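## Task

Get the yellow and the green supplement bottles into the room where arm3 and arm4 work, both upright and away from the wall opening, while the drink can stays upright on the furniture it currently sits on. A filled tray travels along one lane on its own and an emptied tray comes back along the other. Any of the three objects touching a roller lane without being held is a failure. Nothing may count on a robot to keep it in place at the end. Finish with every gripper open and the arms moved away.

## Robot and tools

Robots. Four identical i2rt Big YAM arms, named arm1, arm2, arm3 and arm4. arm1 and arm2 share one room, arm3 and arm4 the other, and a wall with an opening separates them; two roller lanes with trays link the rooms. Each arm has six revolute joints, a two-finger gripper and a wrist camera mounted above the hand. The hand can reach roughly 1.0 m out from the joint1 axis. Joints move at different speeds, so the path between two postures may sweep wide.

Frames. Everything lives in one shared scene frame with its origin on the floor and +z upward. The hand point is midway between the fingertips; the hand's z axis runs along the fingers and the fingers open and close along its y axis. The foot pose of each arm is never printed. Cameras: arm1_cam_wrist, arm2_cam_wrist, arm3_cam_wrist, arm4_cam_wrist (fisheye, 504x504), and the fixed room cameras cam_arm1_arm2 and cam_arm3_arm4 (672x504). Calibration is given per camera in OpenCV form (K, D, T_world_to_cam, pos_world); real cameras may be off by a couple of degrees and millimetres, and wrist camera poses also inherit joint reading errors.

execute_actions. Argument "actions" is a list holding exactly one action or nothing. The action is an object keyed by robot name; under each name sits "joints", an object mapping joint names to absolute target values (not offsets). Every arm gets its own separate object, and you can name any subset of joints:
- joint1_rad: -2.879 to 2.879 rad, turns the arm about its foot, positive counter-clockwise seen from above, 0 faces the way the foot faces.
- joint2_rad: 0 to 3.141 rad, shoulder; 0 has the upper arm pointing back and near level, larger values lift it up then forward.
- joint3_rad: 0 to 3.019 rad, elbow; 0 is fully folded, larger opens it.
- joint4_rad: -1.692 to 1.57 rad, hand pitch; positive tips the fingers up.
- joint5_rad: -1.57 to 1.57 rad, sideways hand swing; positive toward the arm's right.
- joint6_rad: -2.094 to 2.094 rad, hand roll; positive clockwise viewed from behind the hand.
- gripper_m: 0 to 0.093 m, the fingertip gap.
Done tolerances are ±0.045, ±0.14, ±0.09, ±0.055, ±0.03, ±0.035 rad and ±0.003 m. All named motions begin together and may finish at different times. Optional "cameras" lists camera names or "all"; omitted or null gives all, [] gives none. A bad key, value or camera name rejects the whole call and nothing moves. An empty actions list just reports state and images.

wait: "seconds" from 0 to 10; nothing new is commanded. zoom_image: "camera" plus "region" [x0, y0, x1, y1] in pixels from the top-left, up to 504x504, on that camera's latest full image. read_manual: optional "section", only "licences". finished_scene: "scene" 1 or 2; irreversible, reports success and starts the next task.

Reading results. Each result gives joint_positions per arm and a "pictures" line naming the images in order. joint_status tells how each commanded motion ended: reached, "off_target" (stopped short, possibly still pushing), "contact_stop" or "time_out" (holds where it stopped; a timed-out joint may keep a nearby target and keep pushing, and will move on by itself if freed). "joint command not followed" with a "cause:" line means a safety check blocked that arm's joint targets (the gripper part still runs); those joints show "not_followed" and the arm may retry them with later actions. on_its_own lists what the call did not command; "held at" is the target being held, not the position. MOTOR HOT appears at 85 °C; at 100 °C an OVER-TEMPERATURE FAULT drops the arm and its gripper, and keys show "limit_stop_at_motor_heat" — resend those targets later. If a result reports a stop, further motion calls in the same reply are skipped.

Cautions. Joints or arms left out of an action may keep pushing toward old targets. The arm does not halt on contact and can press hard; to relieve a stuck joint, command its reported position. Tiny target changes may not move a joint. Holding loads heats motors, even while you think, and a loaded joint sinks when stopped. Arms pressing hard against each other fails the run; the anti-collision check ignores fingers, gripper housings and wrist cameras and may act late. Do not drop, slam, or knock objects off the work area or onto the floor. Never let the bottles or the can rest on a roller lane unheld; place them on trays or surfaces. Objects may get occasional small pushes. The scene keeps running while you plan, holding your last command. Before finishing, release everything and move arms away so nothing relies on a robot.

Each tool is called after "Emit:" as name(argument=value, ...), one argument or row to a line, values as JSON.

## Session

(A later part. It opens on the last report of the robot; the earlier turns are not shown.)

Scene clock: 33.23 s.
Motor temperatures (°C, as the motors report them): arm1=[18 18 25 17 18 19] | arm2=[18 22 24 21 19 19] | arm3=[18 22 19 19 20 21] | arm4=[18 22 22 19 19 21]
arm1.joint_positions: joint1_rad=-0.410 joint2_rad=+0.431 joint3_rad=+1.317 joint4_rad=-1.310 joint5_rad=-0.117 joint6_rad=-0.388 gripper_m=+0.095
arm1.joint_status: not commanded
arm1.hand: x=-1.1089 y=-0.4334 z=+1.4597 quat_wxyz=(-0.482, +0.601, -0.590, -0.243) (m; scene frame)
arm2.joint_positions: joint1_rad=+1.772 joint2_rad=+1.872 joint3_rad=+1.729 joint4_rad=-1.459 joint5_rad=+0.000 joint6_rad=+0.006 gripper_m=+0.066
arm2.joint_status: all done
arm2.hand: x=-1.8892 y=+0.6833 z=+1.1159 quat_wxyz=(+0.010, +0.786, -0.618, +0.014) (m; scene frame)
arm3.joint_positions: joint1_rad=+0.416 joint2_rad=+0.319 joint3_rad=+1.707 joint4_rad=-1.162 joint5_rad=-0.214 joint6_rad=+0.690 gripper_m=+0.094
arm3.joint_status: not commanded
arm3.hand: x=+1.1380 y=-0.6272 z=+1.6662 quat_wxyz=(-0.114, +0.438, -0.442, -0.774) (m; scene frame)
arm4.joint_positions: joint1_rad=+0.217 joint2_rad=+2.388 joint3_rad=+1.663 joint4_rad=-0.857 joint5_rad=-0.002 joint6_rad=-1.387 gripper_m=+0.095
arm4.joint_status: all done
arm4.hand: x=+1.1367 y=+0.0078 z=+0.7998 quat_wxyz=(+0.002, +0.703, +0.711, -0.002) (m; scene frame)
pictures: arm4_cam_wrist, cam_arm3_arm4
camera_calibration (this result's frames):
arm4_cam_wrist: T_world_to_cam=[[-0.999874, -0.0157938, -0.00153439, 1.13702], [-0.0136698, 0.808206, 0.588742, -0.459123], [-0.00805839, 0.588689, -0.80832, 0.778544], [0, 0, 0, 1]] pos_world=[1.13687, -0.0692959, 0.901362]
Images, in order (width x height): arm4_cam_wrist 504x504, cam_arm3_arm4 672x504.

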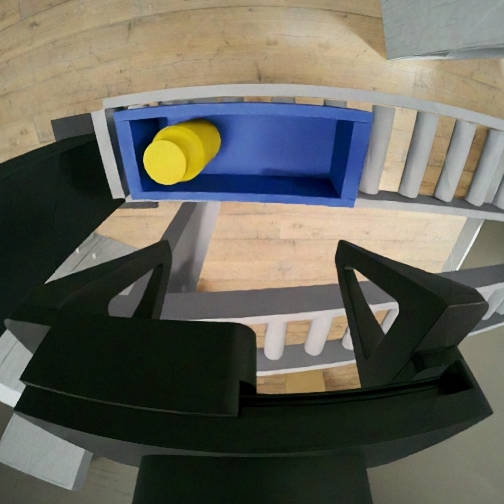

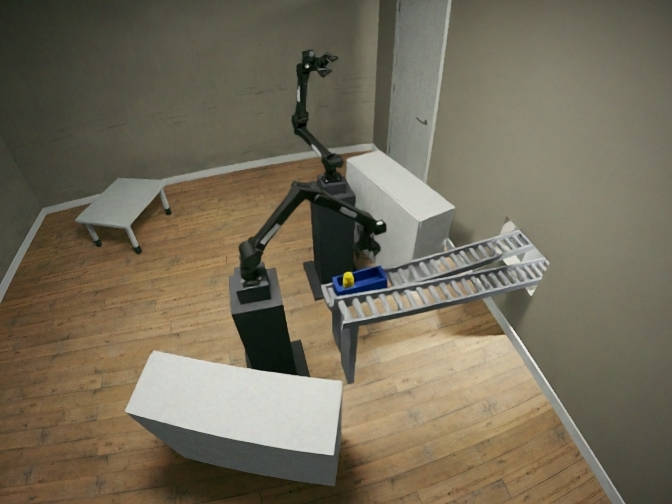

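Emit:
execute_actions(
  actions=[
    {"arm4":{"joints":{"joint1_rad":0.265,"joint2_rad":2.38,"joint3_rad":1.36,"joint4_rad":-0.52,"gripper_m":0.08}}},
  ],
  cameras=["arm4_cam_wrist"],
)

Emit:
execute_actions(
  actions=[
    {"arm4":{"joints":{"joint2_rad":2.69,"joint3_rad":1.53,"joint4_rad":-0.38}}},
  ],
  cameras=["arm4_cam_wrist","cam_arm3_arm4"],
)

Scene clock: 34.97 s.
Motor temperatures (°C, as the motors report them): arm1=[18 18 25 17 18 19] | arm2=[18 22 24 21 19 19] | arm3=[18 22 19 19 20 21] | arm4=[18 22 22 19 19 21]
arm1.joint_positions: joint1_rad=-0.410 joint2_rad=+0.431 joint3_rad=+1.317 joint4_rad=-1.310 joint5_rad=-0.117 joint6_rad=-0.388 gripper_m=+0.095
arm1.joint_status: not commanded
arm1.hand: x=-1.1089 y=-0.4334 z=+1.4597 quat_wxyz=(-0.482, +0.601, -0.590, -0.243) (m; scene frame)
arm2.joint_positions: joint1_rad=+1.772 joint2_rad=+1.872 joint3_rad=+1.729 joint4_rad=-1.459 joint5_rad=+0.000 joint6_rad=+0.006 gripper_m=+0.066
arm2.joint_status: not commanded
arm2.hand: x=-1.8892 y=+0.6833 z=+1.1159 quat_wxyz=(+0.010, +0.786, -0.618, +0.014) (m; scene frame)
arm3.joint_positions: joint1_rad=+0.416 joint2_rad=+0.319 joint3_rad=+1.707 joint4_rad=-1.162 joint5_rad=-0.214 joint6_rad=+0.690 gripper_m=+0.094
arm3.joint_status: not commanded
arm3.hand: x=+1.1380 y=-0.6272 z=+1.6662 quat_wxyz=(-0.114, +0.438, -0.442, -0.774) (m; scene frame)
arm4.joint_positions: joint1_rad=+0.266 joint2_rad=+2.381 joint3_rad=+1.354 joint4_rad=-0.529 joint5_rad=-0.002 joint6_rad=-1.388 gripper_m=+0.080
arm4.joint_status: all done
arm4.hand: x=+1.2236 y=-0.0024 z=+0.7271 quat_wxyz=(-0.005, +0.685, +0.728, -0.013) (m; scene frame)
pictures: arm4_cam_wrist
camera_calibration (this result's frames):
arm4_cam_wrist: T_world_to_cam=[[-0.997528, -0.0659295, 0.0242995, 1.20182], [-0.0392682, 0.809862, 0.585304, -0.373023], [-0.0582681, 0.582904, -0.810449, 0.789499], [0, 0, 0, 1]] pos_world=[1.2302, -0.0788689, 0.828977]
Images, in order (width x height): arm4_cam_wrist 504x504.

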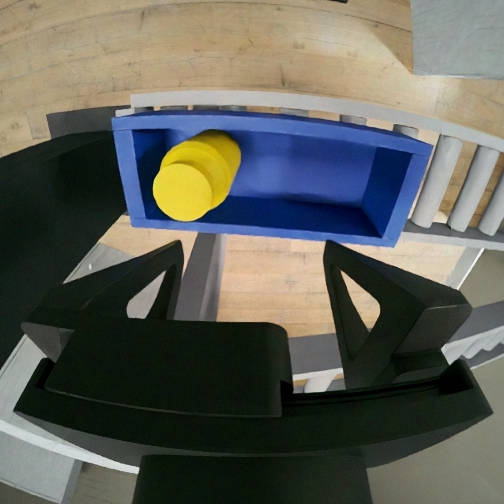

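Scene clock: 36.20 s.
Motor temperatures (°C, as the motors report them): arm1=[18 18 25 17 18 19] | arm2=[18 22 24 21 19 19] | arm3=[18 22 19 19 20 21] | arm4=[18 22 21 19 19 21]
arm1.joint_positions: joint1_rad=-0.410 joint2_rad=+0.431 joint3_rad=+1.317 joint4_rad=-1.310 joint5_rad=-0.117 joint6_rad=-0.388 gripper_m=+0.095
arm1.joint_status: not commanded
arm1.hand: x=-1.1089 y=-0.4334 z=+1.4597 quat_wxyz=(-0.482, +0.601, -0.590, -0.243) (m; scene frame)
arm2.joint_positions: joint1_rad=+1.772 joint2_rad=+1.872 joint3_rad=+1.729 joint4_rad=-1.459 joint5_rad=+0.000 joint6_rad=+0.006 gripper_m=+0.066
arm2.joint_status: not commanded
arm2.hand: x=-1.8892 y=+0.6833 z=+1.1159 quat_wxyz=(+0.010, +0.786, -0.618, +0.014) (m; scene frame)
arm3.joint_positions: joint1_rad=+0.416 joint2_rad=+0.319 joint3_rad=+1.707 joint4_rad=-1.162 joint5_rad=-0.214 joint6_rad=+0.690 gripper_m=+0.094
arm3.joint_status: not commanded
arm3.hand: x=+1.1380 y=-0.6272 z=+1.6662 quat_wxyz=(-0.114, +0.438, -0.442, -0.774) (m; scene frame)
arm4.joint_positions: joint1_rad=+0.266 joint2_rad=+2.684 joint3_rad=+1.524 joint4_rad=-0.385 joint5_rad=-0.003 joint6_rad=-1.389 gripper_m=+0.080
arm4.joint_status: all done
arm4.hand: x=+1.2162 y=-0.0050 z=+0.5985 quat_wxyz=(-0.007, +0.685, +0.728, -0.018) (m; scene frame)
pictures: arm4_cam_wrist, cam_arm3_arm4
camera_calibration (this result's frames):
arm4_cam_wrist: T_world_to_cam=[[-0.997206, -0.0661992, 0.0346117, 1.19082], [-0.0336793, 0.811993, 0.582694, -0.301259], [-0.0666783, 0.5799, -0.811954, 0.697484], [0, 0, 0, 1]] pos_world=[1.22385, -0.0810193, 0.700651]
Images, in order (width x height): arm4_cam_wrist 504x504, cam_arm3_arm4 672x504.

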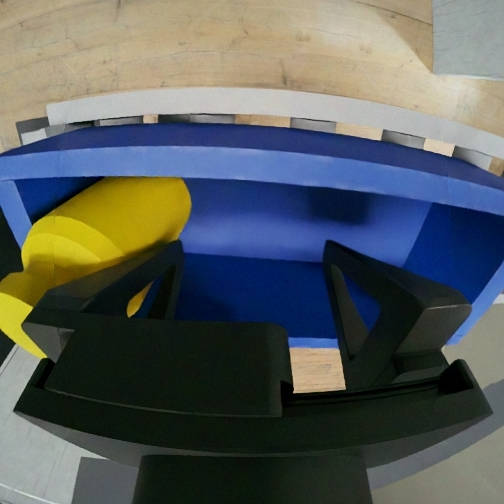

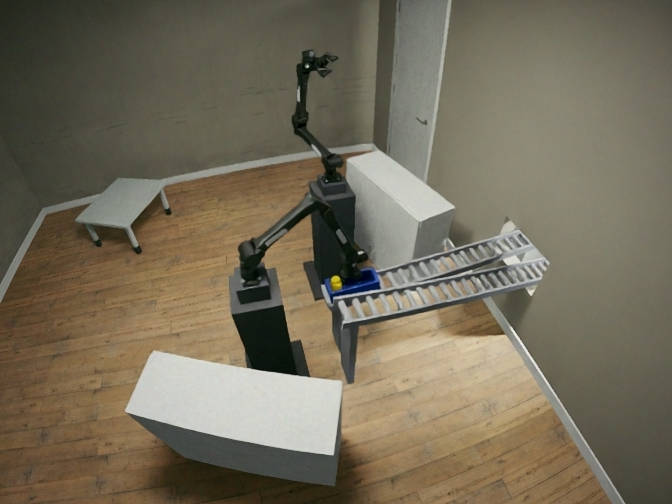

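Emit:
execute_actions(
  actions=[
    {"arm4":{"joints":{"joint2_rad":2.38,"joint3_rad":1.36,"joint4_rad":-0.52}}},
  ],
  cameras=[],
)

Emit:
execute_actions(
  actions=[
    {"arm4":{"joints":{"joint1_rad":0.305,"joint2_rad":2.31,"joint3_rad":1.11,"joint4_rad":-0.37,"joint6_rad":-1.33,"gripper_m":0.093}}},
  ],
  cameras=["arm4_cam_wrist"],
)

Scene clock: 37.80 s.
Motor temperatures (°C, as the motors report them): arm1=[18 18 25 17 18 19] | arm2=[18 22 24 21 19 19] | arm3=[18 22 19 19 20 21] | arm4=[18 22 21 19 19 21]
arm1.joint_positions: joint1_rad=-0.410 joint2_rad=+0.431 joint3_rad=+1.317 joint4_rad=-1.310 joint5_rad=-0.117 joint6_rad=-0.388 gripper_m=+0.095
arm1.joint_status: not commanded
arm1.hand: x=-1.1089 y=-0.4334 z=+1.4597 quat_wxyz=(-0.482, +0.601, -0.590, -0.243) (m; scene frame)
arm2.joint_positions: joint1_rad=+1.772 joint2_rad=+1.872 joint3_rad=+1.729 joint4_rad=-1.459 joint5_rad=+0.000 joint6_rad=+0.006 gripper_m=+0.066
arm2.joint_status: not commanded
arm2.hand: x=-1.8892 y=+0.6833 z=+1.1159 quat_wxyz=(+0.010, +0.786, -0.618, +0.014) (m; scene frame)
arm3.joint_positions: joint1_rad=+0.416 joint2_rad=+0.319 joint3_rad=+1.707 joint4_rad=-1.162 joint5_rad=-0.214 joint6_rad=+0.690 gripper_m=+0.094
arm3.joint_status: not commanded
arm3.hand: x=+1.1380 y=-0.6272 z=+1.6662 quat_wxyz=(-0.114, +0.438, -0.442, -0.774) (m; scene frame)
arm4.joint_positions: joint1_rad=+0.266 joint2_rad=+2.372 joint3_rad=+1.359 joint4_rad=-0.514 joint5_rad=+0.003 joint6_rad=-1.389 gripper_m=+0.080
arm4.joint_status: all done
arm4.hand: x=+1.2137 y=-0.0041 z=+0.7336 quat_wxyz=(-0.015, +0.685, +0.728, -0.024) (m; scene frame)
pictures: none
No camera images: the call's "cameras" was empty. Leave "cameras" out to get every camera's image.

Scene clock: 38.83 s.
Motor temperatures (°C, as the motors report them): arm1=[18 18 25 17 18 19] | arm2=[18 22 24 21 19 19] | arm3=[18 22 19 19 20 21] | arm4=[18 22 21 19 19 21]
arm1.joint_positions: joint1_rad=-0.410 joint2_rad=+0.431 joint3_rad=+1.317 joint4_rad=-1.310 joint5_rad=-0.117 joint6_rad=-0.388 gripper_m=+0.095
arm1.joint_status: not commanded
arm1.hand: x=-1.1089 y=-0.4334 z=+1.4597 quat_wxyz=(-0.482, +0.601, -0.590, -0.243) (m; scene frame)
arm2.joint_positions: joint1_rad=+1.772 joint2_rad=+1.872 joint3_rad=+1.729 joint4_rad=-1.459 joint5_rad=+0.000 joint6_rad=+0.006 gripper_m=+0.066
arm2.joint_status: not commanded
arm2.hand: x=-1.8892 y=+0.6833 z=+1.1159 quat_wxyz=(+0.010, +0.786, -0.618, +0.014) (m; scene frame)
arm3.joint_positions: joint1_rad=+0.416 joint2_rad=+0.319 joint3_rad=+1.707 joint4_rad=-1.162 joint5_rad=-0.214 joint6_rad=+0.690 gripper_m=+0.094
arm3.joint_status: not commanded
arm3.hand: x=+1.1380 y=-0.6272 z=+1.6662 quat_wxyz=(-0.114, +0.438, -0.442, -0.774) (m; scene frame)
arm4.joint_positions: joint1_rad=+0.301 joint2_rad=+2.317 joint3_rad=+1.103 joint4_rad=-0.378 joint5_rad=+0.002 joint6_rad=-1.343 gripper_m=+0.093
arm4.joint_status: all done
arm4.hand: x=+1.3121 y=+0.0037 z=+0.7154 quat_wxyz=(+0.003, +0.689, +0.725, +0.004) (m; scene frame)
pictures: arm4_cam_wrist
camera_calibration (this result's frames):
arm4_cam_wrist: T_world_to_cam=[[-0.998365, -0.0562049, -0.0103909, 1.31669], [-0.0513599, 0.802377, 0.594604, -0.358486], [-0.0250822, 0.594166, -0.803952, 0.733389], [0, 0, 0, 1]] pos_world=[1.31452, -0.0741092, 0.816448]
Images, in order (width x height): arm4_cam_wrist 504x504.

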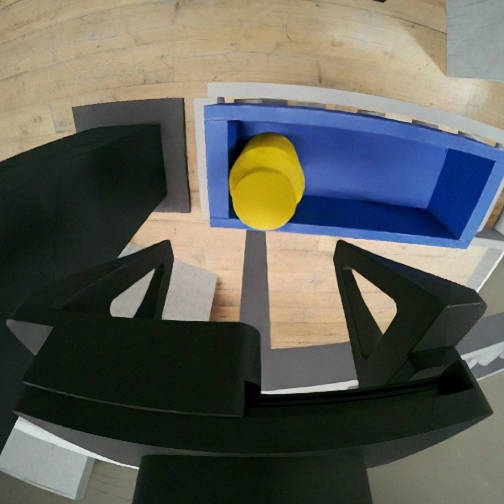

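Emit:
execute_actions(
  actions=[
    {"arm4":{"joints":{"joint2_rad":2.57,"joint3_rad":1.26,"joint4_rad":-0.25}}},
  ],
  cameras=["arm4_cam_wrist"],
)

Emit:
execute_actions(
  actions=[
    {"arm4":{"joints":{"gripper_m":0.02}}},
  ],
  cameras=["arm4_cam_wrist","cam_arm3_arm4"],
)

Scene clock: 40.00 s.
Motor temperatures (°C, as the motors report them): arm1=[18 18 25 17 18 19] | arm2=[18 22 24 21 19 19] | arm3=[18 22 19 19 20 21] | arm4=[18 22 21 19 19 21]
arm1.joint_positions: joint1_rad=-0.410 joint2_rad=+0.431 joint3_rad=+1.317 joint4_rad=-1.310 joint5_rad=-0.117 joint6_rad=-0.388 gripper_m=+0.095
arm1.joint_status: not commanded
arm1.hand: x=-1.1089 y=-0.4334 z=+1.4597 quat_wxyz=(-0.482, +0.601, -0.590, -0.243) (m; scene frame)
arm2.joint_positions: joint1_rad=+1.772 joint2_rad=+1.872 joint3_rad=+1.729 joint4_rad=-1.459 joint5_rad=+0.000 joint6_rad=+0.006 gripper_m=+0.066
arm2.joint_status: not commanded
arm2.hand: x=-1.8892 y=+0.6833 z=+1.1159 quat_wxyz=(+0.010, +0.786, -0.618, +0.014) (m; scene frame)
arm3.joint_positions: joint1_rad=+0.416 joint2_rad=+0.319 joint3_rad=+1.707 joint4_rad=-1.162 joint5_rad=-0.214 joint6_rad=+0.690 gripper_m=+0.094
arm3.joint_status: not commanded
arm3.hand: x=+1.1380 y=-0.6272 z=+1.6662 quat_wxyz=(-0.114, +0.438, -0.442, -0.774) (m; scene frame)
arm4.joint_positions: joint1_rad=+0.301 joint2_rad=+2.475 joint3_rad=+1.265 joint4_rad=-0.262 joint5_rad=+0.001 joint6_rad=-1.341 gripper_m=+0.093
arm4.joint_status: all done
arm4.hand: x=+1.2504 y=-0.0144 z=+0.6669 quat_wxyz=(-0.027, +0.689, +0.723, -0.049) (m; scene frame)
pictures: arm4_cam_wrist
camera_calibration (this result's frames):
arm4_cam_wrist: T_world_to_cam=[[-0.992926, -0.0523228, 0.106583, 1.16883], [0.0176573, 0.822614, 0.568325, -0.386752], [-0.117413, 0.566187, -0.815871, 0.826528], [0, 0, 0, 1]] pos_world=[1.26444, -0.0886653, 0.769565]
Images, in order (width x height): arm4_cam_wrist 504x504.

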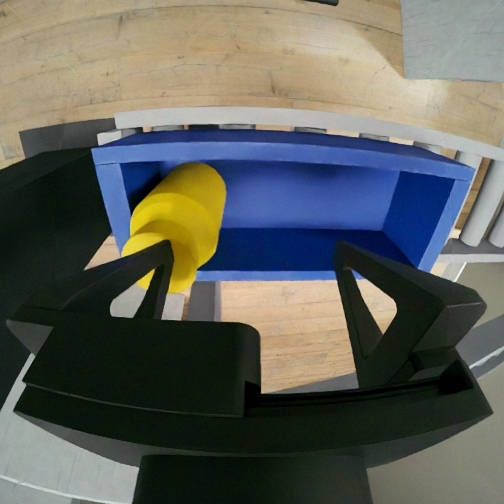

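Scene clock: 40.67 s.
Motor temperatures (°C, as the motors report them): arm1=[18 18 25 17 18 19] | arm2=[18 22 24 21 19 19] | arm3=[18 22 19 19 20 21] | arm4=[18 22 21 19 19 21]
arm1.joint_positions: joint1_rad=-0.410 joint2_rad=+0.431 joint3_rad=+1.317 joint4_rad=-1.310 joint5_rad=-0.117 joint6_rad=-0.388 gripper_m=+0.095
arm1.joint_status: not commanded
arm1.hand: x=-1.1089 y=-0.4334 z=+1.4597 quat_wxyz=(-0.482, +0.601, -0.590, -0.243) (m; scene frame)
arm2.joint_positions: joint1_rad=+1.772 joint2_rad=+1.872 joint3_rad=+1.729 joint4_rad=-1.459 joint5_rad=+0.000 joint6_rad=+0.006 gripper_m=+0.066
arm2.joint_status: not commanded
arm2.hand: x=-1.8892 y=+0.6833 z=+1.1159 quat_wxyz=(+0.010, +0.786, -0.618, +0.014) (m; scene frame)
arm3.joint_positions: joint1_rad=+0.416 joint2_rad=+0.319 joint3_rad=+1.707 joint4_rad=-1.162 joint5_rad=-0.214 joint6_rad=+0.690 gripper_m=+0.094
arm3.joint_status: not commanded
arm3.hand: x=+1.1380 y=-0.6272 z=+1.6662 quat_wxyz=(-0.114, +0.438, -0.442, -0.774) (m; scene frame)
arm4.joint_positions: joint1_rad=+0.301 joint2_rad=+2.476 joint3_rad=+1.265 joint4_rad=-0.263 joint5_rad=+0.003 joint6_rad=-1.340 gripper_m=+0.020
arm4.joint_status: all done
arm4.hand: x=+1.2513 y=-0.0137 z=+0.6659 quat_wxyz=(-0.027, +0.689, +0.723, -0.047) (m; scene frame)
pictures: arm4_cam_wrist, cam_arm3_arm4
camera_calibration (this result's frames):
arm4_cam_wrist: T_world_to_cam=[[-0.993253, -0.0512633, 0.104019, 1.17203], [0.0173609, 0.821144, 0.570458, -0.387774], [-0.114658, 0.568415, -0.814714, 0.821299], [0, 0, 0, 1]] pos_world=[1.26503, -0.0883377, 0.768419]
Images, in order (width x height): arm4_cam_wrist 504x504, cam_arm3_arm4 672x504.

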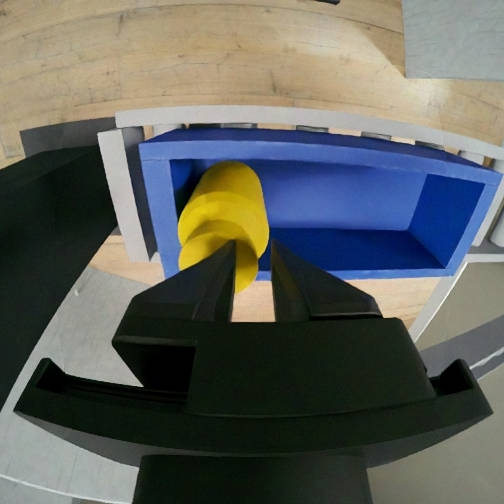

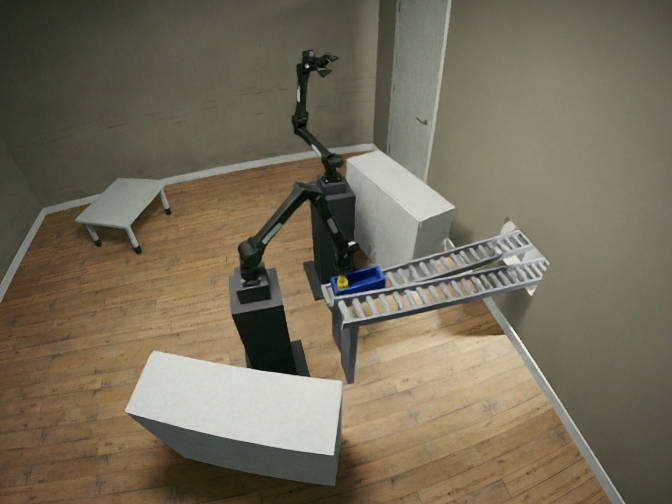

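Emit:
execute_actions(
  actions=[
    {"arm4":{"joints":{"joint2_rad":2.31,"joint3_rad":1.11,"joint4_rad":-0.37,"gripper_m":0.093}}},
  ],
  cameras=[],
)

Emit:
execute_actions(
  actions=[
    {"arm4":{"joints":{"joint2_rad":2.45,"joint3_rad":1.17,"joint4_rad":-0.3}}},
  ],
  cameras=[],
)

Emit:
execute_actions(
  actions=[
    {"arm4":{"joints":{"joint2_rad":2.58,"joint3_rad":1.24,"joint4_rad":-0.24}}},
  ],
  cameras=["arm4_cam_wrist"],
)

Scene clock: 42.57 s.
Motor temperatures (°C, as the motors report them): arm1=[18 18 25 17 18 19] | arm2=[18 22 24 21 19 19] | arm3=[18 22 19 19 20 21] | arm4=[18 22 21 19 19 21]
arm1.joint_positions: joint1_rad=-0.410 joint2_rad=+0.431 joint3_rad=+1.317 joint4_rad=-1.310 joint5_rad=-0.117 joint6_rad=-0.388 gripper_m=+0.095
arm1.joint_status: not commanded
arm1.hand: x=-1.1089 y=-0.4334 z=+1.4597 quat_wxyz=(-0.482, +0.601, -0.590, -0.243) (m; scene frame)
arm2.joint_positions: joint1_rad=+1.772 joint2_rad=+1.872 joint3_rad=+1.729 joint4_rad=-1.459 joint5_rad=+0.000 joint6_rad=+0.006 gripper_m=+0.066
arm2.joint_status: not commanded
arm2.hand: x=-1.8892 y=+0.6833 z=+1.1159 quat_wxyz=(+0.010, +0.786, -0.618, +0.014) (m; scene frame)
arm3.joint_positions: joint1_rad=+0.416 joint2_rad=+0.319 joint3_rad=+1.707 joint4_rad=-1.162 joint5_rad=-0.214 joint6_rad=+0.690 gripper_m=+0.094
arm3.joint_status: not commanded
arm3.hand: x=+1.1380 y=-0.6272 z=+1.6662 quat_wxyz=(-0.114, +0.438, -0.442, -0.774) (m; scene frame)
arm4.joint_positions: joint1_rad=+0.301 joint2_rad=+2.302 joint3_rad=+1.102 joint4_rad=-0.367 joint5_rad=+0.003 joint6_rad=-1.340 gripper_m=+0.093
arm4.joint_status: all done
arm4.hand: x=+1.3043 y=+0.0016 z=+0.7222 quat_wxyz=(-0.004, +0.690, +0.724, -0.007) (m; scene frame)
pictures: none
No camera images: the call's "cameras" was empty. Leave "cameras" out to get every camera's image.

Scene clock: 43.50 s.
Motor temperatures (°C, as the motors report them): arm1=[18 18 25 17 18 19] | arm2=[18 22 24 21 19 19] | arm3=[18 22 19 19 20 21] | arm4=[18 22 21 19 19 21]
arm1.joint_positions: joint1_rad=-0.410 joint2_rad=+0.431 joint3_rad=+1.317 joint4_rad=-1.310 joint5_rad=-0.117 joint6_rad=-0.388 gripper_m=+0.095
arm1.joint_status: not commanded
arm1.hand: x=-1.1089 y=-0.4334 z=+1.4597 quat_wxyz=(-0.482, +0.601, -0.590, -0.243) (m; scene frame)
arm2.joint_positions: joint1_rad=+1.772 joint2_rad=+1.872 joint3_rad=+1.729 joint4_rad=-1.459 joint5_rad=+0.000 joint6_rad=+0.006 gripper_m=+0.066
arm2.joint_status: not commanded
arm2.hand: x=-1.8892 y=+0.6833 z=+1.1159 quat_wxyz=(+0.010, +0.786, -0.618, +0.014) (m; scene frame)
arm3.joint_positions: joint1_rad=+0.416 joint2_rad=+0.319 joint3_rad=+1.707 joint4_rad=-1.162 joint5_rad=-0.214 joint6_rad=+0.690 gripper_m=+0.094
arm3.joint_status: not commanded
arm3.hand: x=+1.1380 y=-0.6272 z=+1.6662 quat_wxyz=(-0.114, +0.438, -0.442, -0.774) (m; scene frame)
arm4.joint_positions: joint1_rad=+0.301 joint2_rad=+2.455 joint3_rad=+1.165 joint4_rad=-0.303 joint5_rad=+0.003 joint6_rad=-1.340 gripper_m=+0.093
arm4.joint_status: all done
arm4.hand: x=+1.3105 y=+0.0032 z=+0.6617 quat_wxyz=(+0.003, +0.690, +0.724, +0.005) (m; scene frame)
pictures: none
No camera images: the call's "cameras" was empty. Leave "cameras" out to get every camera's image.

Scene clock: 44.43 s.
Motor temperatures (°C, as the motors report them): arm1=[18 18 25 17 18 19] | arm2=[18 22 24 21 19 19] | arm3=[18 22 19 20 20 21] | arm4=[18 22 21 19 19 21]
arm1.joint_positions: joint1_rad=-0.410 joint2_rad=+0.431 joint3_rad=+1.317 joint4_rad=-1.310 joint5_rad=-0.117 joint6_rad=-0.388 gripper_m=+0.095
arm1.joint_status: not commanded
arm1.hand: x=-1.1089 y=-0.4334 z=+1.4597 quat_wxyz=(-0.482, +0.601, -0.590, -0.243) (m; scene frame)
arm2.joint_positions: joint1_rad=+1.772 joint2_rad=+1.872 joint3_rad=+1.729 joint4_rad=-1.459 joint5_rad=+0.000 joint6_rad=+0.006 gripper_m=+0.066
arm2.joint_status: not commanded
arm2.hand: x=-1.8892 y=+0.6833 z=+1.1159 quat_wxyz=(+0.010, +0.786, -0.618, +0.014) (m; scene frame)
arm3.joint_positions: joint1_rad=+0.416 joint2_rad=+0.319 joint3_rad=+1.707 joint4_rad=-1.162 joint5_rad=-0.214 joint6_rad=+0.690 gripper_m=+0.094
arm3.joint_status: not commanded
arm3.hand: x=+1.1380 y=-0.6272 z=+1.6662 quat_wxyz=(-0.114, +0.438, -0.442, -0.774) (m; scene frame)
arm4.joint_positions: joint1_rad=+0.301 joint2_rad=+2.578 joint3_rad=+1.239 joint4_rad=-0.242 joint5_rad=+0.003 joint6_rad=-1.339 gripper_m=+0.093
arm4.joint_status: all done
arm4.hand: x=+1.3047 y=+0.0013 z=+0.6148 quat_wxyz=(+0.000, +0.690, +0.724, -0.001) (m; scene frame)
pictures: arm4_cam_wrist
camera_calibration (this result's frames):
arm4_cam_wrist: T_world_to_cam=[[-0.998627, -0.0523748, 0.000480251, 1.30179], [-0.0418891, 0.804135, 0.592969, -0.30844], [-0.0314428, 0.592135, -0.805225, 0.66276], [0, 0, 0, 1]] pos_world=[1.30792, -0.0762349, 0.715941]
Images, in order (width x height): arm4_cam_wrist 504x504.

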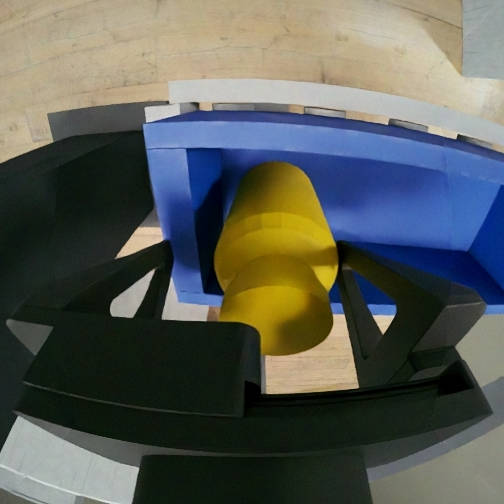

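Emit:
execute_actions(
  actions=[
    {"arm4":{"joints":{"gripper_m":0.02}}},
  ],
  cameras=[],
)

Emit:
execute_actions(
  actions=[
    {"arm4":{"joints":{"joint2_rad":2.31,"joint3_rad":1.11,"joint4_rad":-0.37}}},
  ],
  cameras=[],
)

Emit:
execute_actions(
  actions=[
    {"arm4":{"joints":{"joint2_rad":1.75,"joint3_rad":1.5,"joint4_rad":-1.32}}},
  ],
  cameras=[],
)

Emit:
execute_actions(
  actions=[
    {"arm4":{"joints":{"joint1_rad":-1.42,"joint6_rad":0}}},
  ],
  cameras=[],
)

Emit:
execute_actions(
  actions=[
    {"arm4":{"joints":{"joint2_rad":1.98,"joint3_rad":1.38,"joint4_rad":-0.97}}},
  ],
  cameras=["arm4_cam_wrist","cam_arm3_arm4"],
)

Scene clock: 45.67 s.
Motor temperatures (°C, as the motors report them): arm1=[18 18 25 17 18 19] | arm2=[18 22 24 21 19 19] | arm3=[18 22 19 20 20 21] | arm4=[18 22 21 19 19 21]
arm1.joint_positions: joint1_rad=-0.410 joint2_rad=+0.431 joint3_rad=+1.317 joint4_rad=-1.310 joint5_rad=-0.117 joint6_rad=-0.388 gripper_m=+0.095
arm1.joint_status: not commanded
arm1.hand: x=-1.1089 y=-0.4334 z=+1.4597 quat_wxyz=(-0.482, +0.601, -0.590, -0.243) (m; scene frame)
arm2.joint_positions: joint1_rad=+1.772 joint2_rad=+1.872 joint3_rad=+1.729 joint4_rad=-1.459 joint5_rad=+0.000 joint6_rad=+0.006 gripper_m=+0.066
arm2.joint_status: not commanded
arm2.hand: x=-1.8892 y=+0.6833 z=+1.1159 quat_wxyz=(+0.010, +0.786, -0.618, +0.014) (m; scene frame)
arm3.joint_positions: joint1_rad=+0.416 joint2_rad=+0.319 joint3_rad=+1.707 joint4_rad=-1.162 joint5_rad=-0.214 joint6_rad=+0.690 gripper_m=+0.094
arm3.joint_status: not commanded
arm3.hand: x=+1.1380 y=-0.6272 z=+1.6662 quat_wxyz=(-0.114, +0.438, -0.442, -0.774) (m; scene frame)
arm4.joint_positions: joint1_rad=+0.301 joint2_rad=+2.578 joint3_rad=+1.239 joint4_rad=-0.241 joint5_rad=+0.001 joint6_rad=-1.339 gripper_m=+0.065
arm4.joint_status: gripper_m off_target (ended at +0.065, target +0.020)
arm4.hand: x=+1.3045 y=+0.0010 z=+0.6148 quat_wxyz=(+0.000, +0.690, +0.724, -0.002) (m; scene frame)
pictures: none
No camera images: the call's "cameras" was empty. Leave "cameras" out to get every camera's image.

Scene clock: 46.73 s.
Motor temperatures (°C, as the motors report them): arm1=[18 18 25 17 18 19] | arm2=[18 22 24 21 19 19] | arm3=[18 22 19 20 20 21] | arm4=[18 22 21 19 19 21]
arm1.joint_positions: joint1_rad=-0.410 joint2_rad=+0.431 joint3_rad=+1.317 joint4_rad=-1.310 joint5_rad=-0.117 joint6_rad=-0.388 gripper_m=+0.095
arm1.joint_status: not commanded
arm1.hand: x=-1.1089 y=-0.4334 z=+1.4597 quat_wxyz=(-0.482, +0.601, -0.590, -0.243) (m; scene frame)
arm2.joint_positions: joint1_rad=+1.772 joint2_rad=+1.872 joint3_rad=+1.729 joint4_rad=-1.459 joint5_rad=+0.000 joint6_rad=+0.006 gripper_m=+0.066
arm2.joint_status: not commanded
arm2.hand: x=-1.8892 y=+0.6833 z=+1.1159 quat_wxyz=(+0.010, +0.786, -0.618, +0.014) (m; scene frame)
arm3.joint_positions: joint1_rad=+0.416 joint2_rad=+0.319 joint3_rad=+1.707 joint4_rad=-1.162 joint5_rad=-0.214 joint6_rad=+0.690 gripper_m=+0.094
arm3.joint_status: not commanded
arm3.hand: x=+1.1380 y=-0.6272 z=+1.6662 quat_wxyz=(-0.114, +0.438, -0.442, -0.774) (m; scene frame)
arm4.joint_positions: joint1_rad=+0.301 joint2_rad=+2.313 joint3_rad=+1.111 joint4_rad=-0.363 joint5_rad=+0.003 joint6_rad=-1.339 gripper_m=+0.065
arm4.joint_status: all done
arm4.hand: x=+1.3026 y=+0.0011 z=+0.7183 quat_wxyz=(-0.004, +0.690, +0.724, -0.008) (m; scene frame)
pictures: none
No camera images: the call's "cameras" was empty. Leave "cameras" out to get every camera's image.

Scene clock: 48.37 s.
Motor temperatures (°C, as the motors report them): arm1=[18 18 25 17 18 19] | arm2=[18 22 24 21 19 19] | arm3=[18 22 19 20 20 21] | arm4=[18 22 21 19 19 21]
arm1.joint_positions: joint1_rad=-0.410 joint2_rad=+0.431 joint3_rad=+1.317 joint4_rad=-1.310 joint5_rad=-0.117 joint6_rad=-0.388 gripper_m=+0.095
arm1.joint_status: not commanded
arm1.hand: x=-1.1089 y=-0.4334 z=+1.4597 quat_wxyz=(-0.482, +0.601, -0.590, -0.243) (m; scene frame)
arm2.joint_positions: joint1_rad=+1.772 joint2_rad=+1.872 joint3_rad=+1.729 joint4_rad=-1.459 joint5_rad=+0.000 joint6_rad=+0.006 gripper_m=+0.066
arm2.joint_status: not commanded
arm2.hand: x=-1.8892 y=+0.6833 z=+1.1159 quat_wxyz=(+0.010, +0.786, -0.618, +0.014) (m; scene frame)
arm3.joint_positions: joint1_rad=+0.416 joint2_rad=+0.319 joint3_rad=+1.707 joint4_rad=-1.162 joint5_rad=-0.214 joint6_rad=+0.690 gripper_m=+0.094
arm3.joint_status: not commanded
arm3.hand: x=+1.1380 y=-0.6272 z=+1.6662 quat_wxyz=(-0.114, +0.438, -0.442, -0.774) (m; scene frame)
arm4.joint_positions: joint1_rad=+0.301 joint2_rad=+1.772 joint3_rad=+1.483 joint4_rad=-1.314 joint5_rad=+0.002 joint6_rad=-1.339 gripper_m=+0.065
arm4.joint_status: all done
arm4.hand: x=+1.2532 y=-0.0119 z=+1.0910 quat_wxyz=(+0.006, +0.690, +0.724, +0.008) (m; scene frame)
pictures: none
No camera images: the call's "cameras" was empty. Leave "cameras" out to get every camera's image.

Scene clock: 50.40 s.
Motor temperatures (°C, as the motors report them): arm1=[18 18 25 17 18 19] | arm2=[18 22 25 21 19 19] | arm3=[18 22 19 20 20 21] | arm4=[18 23 21 19 19 21]
arm1.joint_positions: joint1_rad=-0.410 joint2_rad=+0.431 joint3_rad=+1.317 joint4_rad=-1.310 joint5_rad=-0.117 joint6_rad=-0.388 gripper_m=+0.095
arm1.joint_status: not commanded
arm1.hand: x=-1.1089 y=-0.4334 z=+1.4597 quat_wxyz=(-0.482, +0.601, -0.590, -0.243) (m; scene frame)
arm2.joint_positions: joint1_rad=+1.772 joint2_rad=+1.872 joint3_rad=+1.729 joint4_rad=-1.459 joint5_rad=+0.000 joint6_rad=+0.006 gripper_m=+0.066
arm2.joint_status: not commanded
arm2.hand: x=-1.8892 y=+0.6833 z=+1.1159 quat_wxyz=(+0.010, +0.786, -0.618, +0.014) (m; scene frame)
arm3.joint_positions: joint1_rad=+0.416 joint2_rad=+0.319 joint3_rad=+1.707 joint4_rad=-1.162 joint5_rad=-0.214 joint6_rad=+0.690 gripper_m=+0.094
arm3.joint_status: not commanded
arm3.hand: x=+1.1380 y=-0.6272 z=+1.6662 quat_wxyz=(-0.114, +0.438, -0.442, -0.774) (m; scene frame)
arm4.joint_positions: joint1_rad=-1.427 joint2_rad=+1.772 joint3_rad=+1.483 joint4_rad=-1.314 joint5_rad=+0.002 joint6_rad=-0.013 gripper_m=+0.065
arm4.joint_status: all done
arm4.hand: x=+1.6930 y=+0.6494 z=+1.0820 quat_wxyz=(+0.016, +0.753, -0.658, +0.011) (m; scene frame)
pictures: none
No camera images: the call's "cameras" was empty. Leave "cameras" out to get every camera's image.

Scene clock: 51.63 s.
Motor temperatures (°C, as the motors report them): arm1=[18 18 25 17 18 19] | arm2=[18 22 25 21 19 19] | arm3=[18 22 19 20 20 21] | arm4=[18 23 21 19 19 21]
arm1.joint_positions: joint1_rad=-0.410 joint2_rad=+0.431 joint3_rad=+1.317 joint4_rad=-1.310 joint5_rad=-0.117 joint6_rad=-0.388 gripper_m=+0.095
arm1.joint_status: not commanded
arm1.hand: x=-1.1089 y=-0.4334 z=+1.4597 quat_wxyz=(-0.482, +0.601, -0.590, -0.243) (m; scene frame)
arm2.joint_positions: joint1_rad=+1.772 joint2_rad=+1.872 joint3_rad=+1.729 joint4_rad=-1.459 joint5_rad=+0.000 joint6_rad=+0.006 gripper_m=+0.066
arm2.joint_status: not commanded
arm2.hand: x=-1.8892 y=+0.6833 z=+1.1159 quat_wxyz=(+0.010, +0.786, -0.618, +0.014) (m; scene frame)
arm3.joint_positions: joint1_rad=+0.416 joint2_rad=+0.319 joint3_rad=+1.707 joint4_rad=-1.162 joint5_rad=-0.214 joint6_rad=+0.690 gripper_m=+0.094
arm3.joint_status: not commanded
arm3.hand: x=+1.1380 y=-0.6272 z=+1.6662 quat_wxyz=(-0.114, +0.438, -0.442, -0.774) (m; scene frame)
arm4.joint_positions: joint1_rad=-1.427 joint2_rad=+2.007 joint3_rad=+1.356 joint4_rad=-0.977 joint5_rad=+0.002 joint6_rad=-0.013 gripper_m=+0.065
arm4.joint_status: all done
arm4.hand: x=+1.6899 y=+0.6594 z=+0.9167 quat_wxyz=(+0.024, +0.753, -0.658, +0.020) (m; scene frame)
pictures: arm4_cam_wrist, cam_arm3_arm4
camera_calibration (this result's frames):
arm4_cam_wrist: T_world_to_cam=[[0.990219, 0.139058, -0.0113771, -1.75551], [0.113874, -0.75838, 0.641788, -0.278192], [0.0806178, -0.636806, -0.766797, 1.11415], [0, 0, 0, 1]] pos_world=[1.6802, 0.742641, 1.0129]
Images, in order (width x height): arm4_cam_wrist 504x504, cam_arm3_arm4 672x504.

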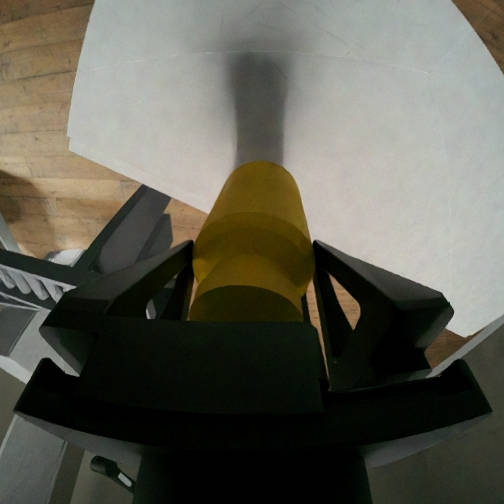

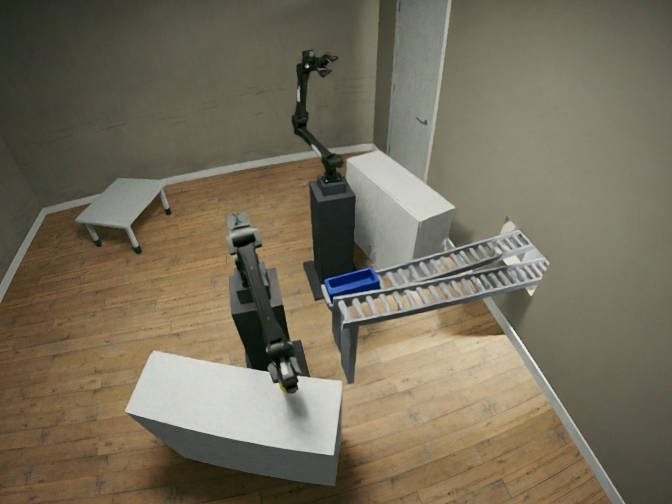

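Emit:
execute_actions(
  actions=[
    {"arm4":{"joints":{"joint2_rad":2.23,"joint3_rad":1.69,"joint4_rad":-1.0}}},
  ],
  cameras=["arm4_cam_wrist","cam_arm3_arm4"],
)

Scene clock: 53.13 s.
Motor temperatures (°C, as the motors report them): arm1=[18 18 26 17 18 19] | arm2=[18 22 25 21 19 19] | arm3=[18 22 19 20 20 21] | arm4=[18 23 22 19 19 21]
arm1.joint_positions: joint1_rad=-0.410 joint2_rad=+0.431 joint3_rad=+1.317 joint4_rad=-1.310 joint5_rad=-0.117 joint6_rad=-0.388 gripper_m=+0.095
arm1.joint_status: not commanded
arm1.hand: x=-1.1089 y=-0.4334 z=+1.4597 quat_wxyz=(-0.482, +0.601, -0.590, -0.243) (m; scene frame)
arm2.joint_positions: joint1_rad=+1.772 joint2_rad=+1.872 joint3_rad=+1.729 joint4_rad=-1.459 joint5_rad=+0.000 joint6_rad=+0.006 gripper_m=+0.066
arm2.joint_status: not commanded
arm2.hand: x=-1.8892 y=+0.6833 z=+1.1159 quat_wxyz=(+0.010, +0.786, -0.618, +0.014) (m; scene frame)
arm3.joint_positions: joint1_rad=+0.416 joint2_rad=+0.319 joint3_rad=+1.707 joint4_rad=-1.162 joint5_rad=-0.214 joint6_rad=+0.690 gripper_m=+0.094
arm3.joint_status: not commanded
arm3.hand: x=+1.1380 y=-0.6272 z=+1.6662 quat_wxyz=(-0.114, +0.438, -0.442, -0.774) (m; scene frame)
arm4.joint_positions: joint1_rad=-1.427 joint2_rad=+2.247 joint3_rad=+1.640 joint4_rad=-0.999 joint5_rad=+0.002 joint6_rad=-0.013 gripper_m=+0.065
arm4.joint_status: all done
arm4.hand: x=+1.6792 y=+0.7422 z=+0.8680 quat_wxyz=(+0.017, +0.753, -0.658, +0.012) (m; scene frame)
pictures: arm4_cam_wrist, cam_arm3_arm4
camera_calibration (this result's frames):
arm4_cam_wrist: T_world_to_cam=[[0.990224, 0.13905, -0.0109795, -1.75735], [0.115377, -0.772316, 0.624672, -0.160227], [0.078381, -0.619833, -0.78081, 1.13362], [0, 0, 0, 1]] pos_world=[1.6698, 0.823268, 0.965937]
Images, in order (width x height): arm4_cam_wrist 504x504, cam_arm3_arm4 672x504.

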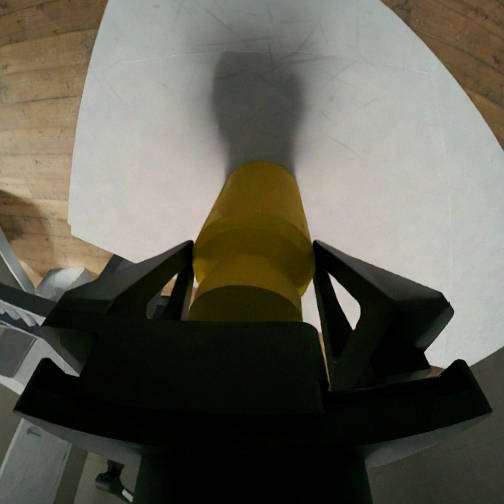

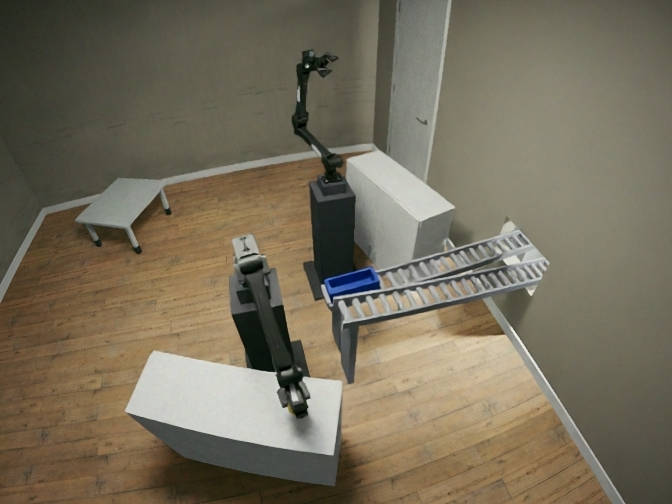

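Emit:
execute_actions(
  actions=[
    {"arm4":{"joints":{"gripper_m":0.093}}},
  ],
  cameras=[],
)

Emit:
execute_actions(
  actions=[
    {"arm4":{"joints":{"joint2_rad":1.95,"joint3_rad":1.75,"joint4_rad":-1.37}}},
  ],
  cameras=[],
)

Emit:
execute_actions(
  actions=[
    {"arm4":{"joints":{"joint1_rad":0.16,"joint6_rad":0.1,"gripper_m":0.05}}},
  ],
  cameras=[],
)

Emit:
execute_actions(
  actions=[
    {"arm4":{"joints":{"joint2_rad":2.42,"joint3_rad":1.42,"joint4_rad":-0.56}}},
  ],
  cameras=["arm4_cam_wrist","cam_arm3_arm4"],
)

Scene clock: 54.60 s.
Motor temperatures (°C, as the motors report them): arm1=[18 18 26 17 18 19] | arm2=[18 22 25 21 19 19] | arm3=[18 22 19 20 20 21] | arm4=[18 23 22 19 19 21]
arm1.joint_positions: joint1_rad=-0.410 joint2_rad=+0.431 joint3_rad=+1.317 joint4_rad=-1.310 joint5_rad=-0.117 joint6_rad=-0.388 gripper_m=+0.095
arm1.joint_status: not commanded
arm1.hand: x=-1.1089 y=-0.4334 z=+1.4597 quat_wxyz=(-0.482, +0.601, -0.590, -0.243) (m; scene frame)
arm2.joint_positions: joint1_rad=+1.772 joint2_rad=+1.872 joint3_rad=+1.729 joint4_rad=-1.459 joint5_rad=+0.000 joint6_rad=+0.006 gripper_m=+0.066
arm2.joint_status: not commanded
arm2.hand: x=-1.8892 y=+0.6833 z=+1.1159 quat_wxyz=(+0.010, +0.786, -0.618, +0.014) (m; scene frame)
arm3.joint_positions: joint1_rad=+0.416 joint2_rad=+0.319 joint3_rad=+1.707 joint4_rad=-1.162 joint5_rad=-0.214 joint6_rad=+0.690 gripper_m=+0.094
arm3.joint_status: not commanded
arm3.hand: x=+1.1380 y=-0.6272 z=+1.6662 quat_wxyz=(-0.114, +0.438, -0.442, -0.774) (m; scene frame)
arm4.joint_positions: joint1_rad=-1.427 joint2_rad=+2.247 joint3_rad=+1.646 joint4_rad=-0.999 joint5_rad=+0.002 joint6_rad=-0.013 gripper_m=+0.093
arm4.joint_status: all done
arm4.hand: x=+1.6789 y=+0.7450 z=+0.8698 quat_wxyz=(+0.015, +0.753, -0.658, +0.009) (m; scene frame)
pictures: none
No camera images: the call's "cameras" was empty. Leave "cameras" out to get every camera's image.

Scene clock: 55.97 s.
Motor temperatures (°C, as the motors report them): arm1=[18 18 26 17 18 19] | arm2=[18 22 25 21 19 19] | arm3=[18 22 19 20 20 21] | arm4=[18 23 22 19 19 21]
arm1.joint_positions: joint1_rad=-0.410 joint2_rad=+0.431 joint3_rad=+1.317 joint4_rad=-1.310 joint5_rad=-0.117 joint6_rad=-0.388 gripper_m=+0.095
arm1.joint_status: not commanded
arm1.hand: x=-1.1089 y=-0.4334 z=+1.4597 quat_wxyz=(-0.482, +0.601, -0.590, -0.243) (m; scene frame)
arm2.joint_positions: joint1_rad=+1.772 joint2_rad=+1.872 joint3_rad=+1.729 joint4_rad=-1.459 joint5_rad=+0.000 joint6_rad=+0.006 gripper_m=+0.066
arm2.joint_status: not commanded
arm2.hand: x=-1.8892 y=+0.6833 z=+1.1159 quat_wxyz=(+0.010, +0.786, -0.618, +0.014) (m; scene frame)
arm3.joint_positions: joint1_rad=+0.416 joint2_rad=+0.319 joint3_rad=+1.707 joint4_rad=-1.162 joint5_rad=-0.214 joint6_rad=+0.690 gripper_m=+0.094
arm3.joint_status: not commanded
arm3.hand: x=+1.1380 y=-0.6272 z=+1.6662 quat_wxyz=(-0.114, +0.438, -0.442, -0.774) (m; scene frame)
arm4.joint_positions: joint1_rad=-1.427 joint2_rad=+1.946 joint3_rad=+1.734 joint4_rad=-1.362 joint5_rad=+0.002 joint6_rad=-0.013 gripper_m=+0.093
arm4.joint_status: all done
arm4.hand: x=+1.6840 y=+0.7229 z=+1.0800 quat_wxyz=(+0.006, +0.753, -0.658, +0.000) (m; scene frame)
pictures: none
No camera images: the call's "cameras" was empty. Leave "cameras" out to get every camera's image.

Scene clock: 57.80 s.
Motor temperatures (°C, as the motors report them): arm1=[18 18 26 17 18 19] | arm2=[18 22 25 21 19 19] | arm3=[18 22 19 20 20 21] | arm4=[18 23 22 19 19 21]
arm1.joint_positions: joint1_rad=-0.410 joint2_rad=+0.431 joint3_rad=+1.317 joint4_rad=-1.310 joint5_rad=-0.117 joint6_rad=-0.388 gripper_m=+0.095
arm1.joint_status: not commanded
arm1.hand: x=-1.1089 y=-0.4334 z=+1.4597 quat_wxyz=(-0.482, +0.601, -0.590, -0.243) (m; scene frame)
arm2.joint_positions: joint1_rad=+1.772 joint2_rad=+1.872 joint3_rad=+1.729 joint4_rad=-1.459 joint5_rad=+0.000 joint6_rad=+0.006 gripper_m=+0.066
arm2.joint_status: not commanded
arm2.hand: x=-1.8892 y=+0.6833 z=+1.1159 quat_wxyz=(+0.010, +0.786, -0.618, +0.014) (m; scene frame)
arm3.joint_positions: joint1_rad=+0.416 joint2_rad=+0.319 joint3_rad=+1.707 joint4_rad=-1.162 joint5_rad=-0.214 joint6_rad=+0.690 gripper_m=+0.094
arm3.joint_status: not commanded
arm3.hand: x=+1.1380 y=-0.6272 z=+1.6662 quat_wxyz=(-0.114, +0.438, -0.442, -0.774) (m; scene frame)
arm4.joint_positions: joint1_rad=+0.167 joint2_rad=+1.948 joint3_rad=+1.734 joint4_rad=-1.362 joint5_rad=-0.001 joint6_rad=+0.087 gripper_m=+0.050
arm4.joint_status: all done
arm4.hand: x=+1.1654 y=+0.0449 z=+1.0887 quat_wxyz=(+0.003, +1.000, +0.029, -0.003) (m; scene frame)
pictures: none
No camera images: the call's "cameras" was empty. Leave "cameras" out to get every camera's image.

Scene clock: 59.40 s.
Motor temperatures (°C, as the motors report them): arm1=[18 18 26 17 18 19] | arm2=[18 22 25 21 19 19] | arm3=[18 22 19 20 20 21] | arm4=[18 23 22 19 19 21]
arm1.joint_positions: joint1_rad=-0.410 joint2_rad=+0.431 joint3_rad=+1.317 joint4_rad=-1.310 joint5_rad=-0.117 joint6_rad=-0.388 gripper_m=+0.095
arm1.joint_status: not commanded
arm1.hand: x=-1.1089 y=-0.4334 z=+1.4597 quat_wxyz=(-0.482, +0.601, -0.590, -0.243) (m; scene frame)
arm2.joint_positions: joint1_rad=+1.772 joint2_rad=+1.872 joint3_rad=+1.729 joint4_rad=-1.459 joint5_rad=+0.000 joint6_rad=+0.006 gripper_m=+0.066
arm2.joint_status: not commanded
arm2.hand: x=-1.8892 y=+0.6833 z=+1.1159 quat_wxyz=(+0.010, +0.786, -0.618, +0.014) (m; scene frame)
arm3.joint_positions: joint1_rad=+0.416 joint2_rad=+0.319 joint3_rad=+1.707 joint4_rad=-1.162 joint5_rad=-0.214 joint6_rad=+0.690 gripper_m=+0.094
arm3.joint_status: not commanded
arm3.hand: x=+1.1380 y=-0.6272 z=+1.6662 quat_wxyz=(-0.114, +0.438, -0.442, -0.774) (m; scene frame)
arm4.joint_positions: joint1_rad=+0.167 joint2_rad=+2.422 joint3_rad=+1.403 joint4_rad=-0.566 joint5_rad=-0.001 joint6_rad=+0.087 gripper_m=+0.050
arm4.joint_status: all done
arm4.hand: x=+1.2091 y=+0.0495 z=+0.7153 quat_wxyz=(+0.003, +1.000, +0.029, +0.002) (m; scene frame)
pictures: arm4_cam_wrist, cam_arm3_arm4
camera_calibration (this result's frames):
arm4_cam_wrist: T_world_to_cam=[[-0.0629225, 0.997993, -0.00713583, 0.0309131], [0.801178, 0.0547744, 0.595914, -1.39514], [0.595109, 0.0317794, -0.803016, -0.0192089], [0, 0, 0, 1]] pos_world=[1.13113, 0.0461773, 0.816179]
Images, in order (width x height): arm4_cam_wrist 504x504, cam_arm3_arm4 672x504.

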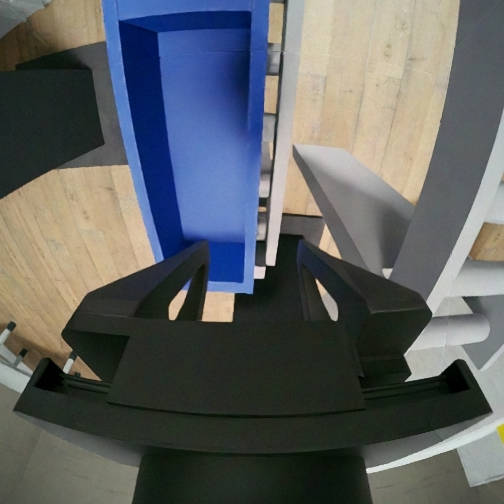

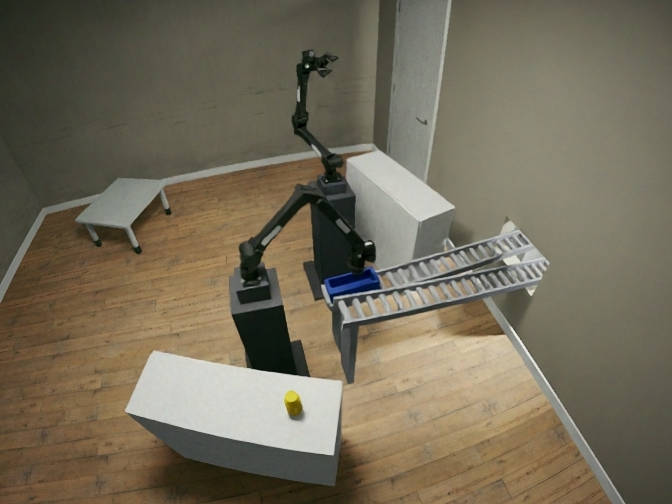

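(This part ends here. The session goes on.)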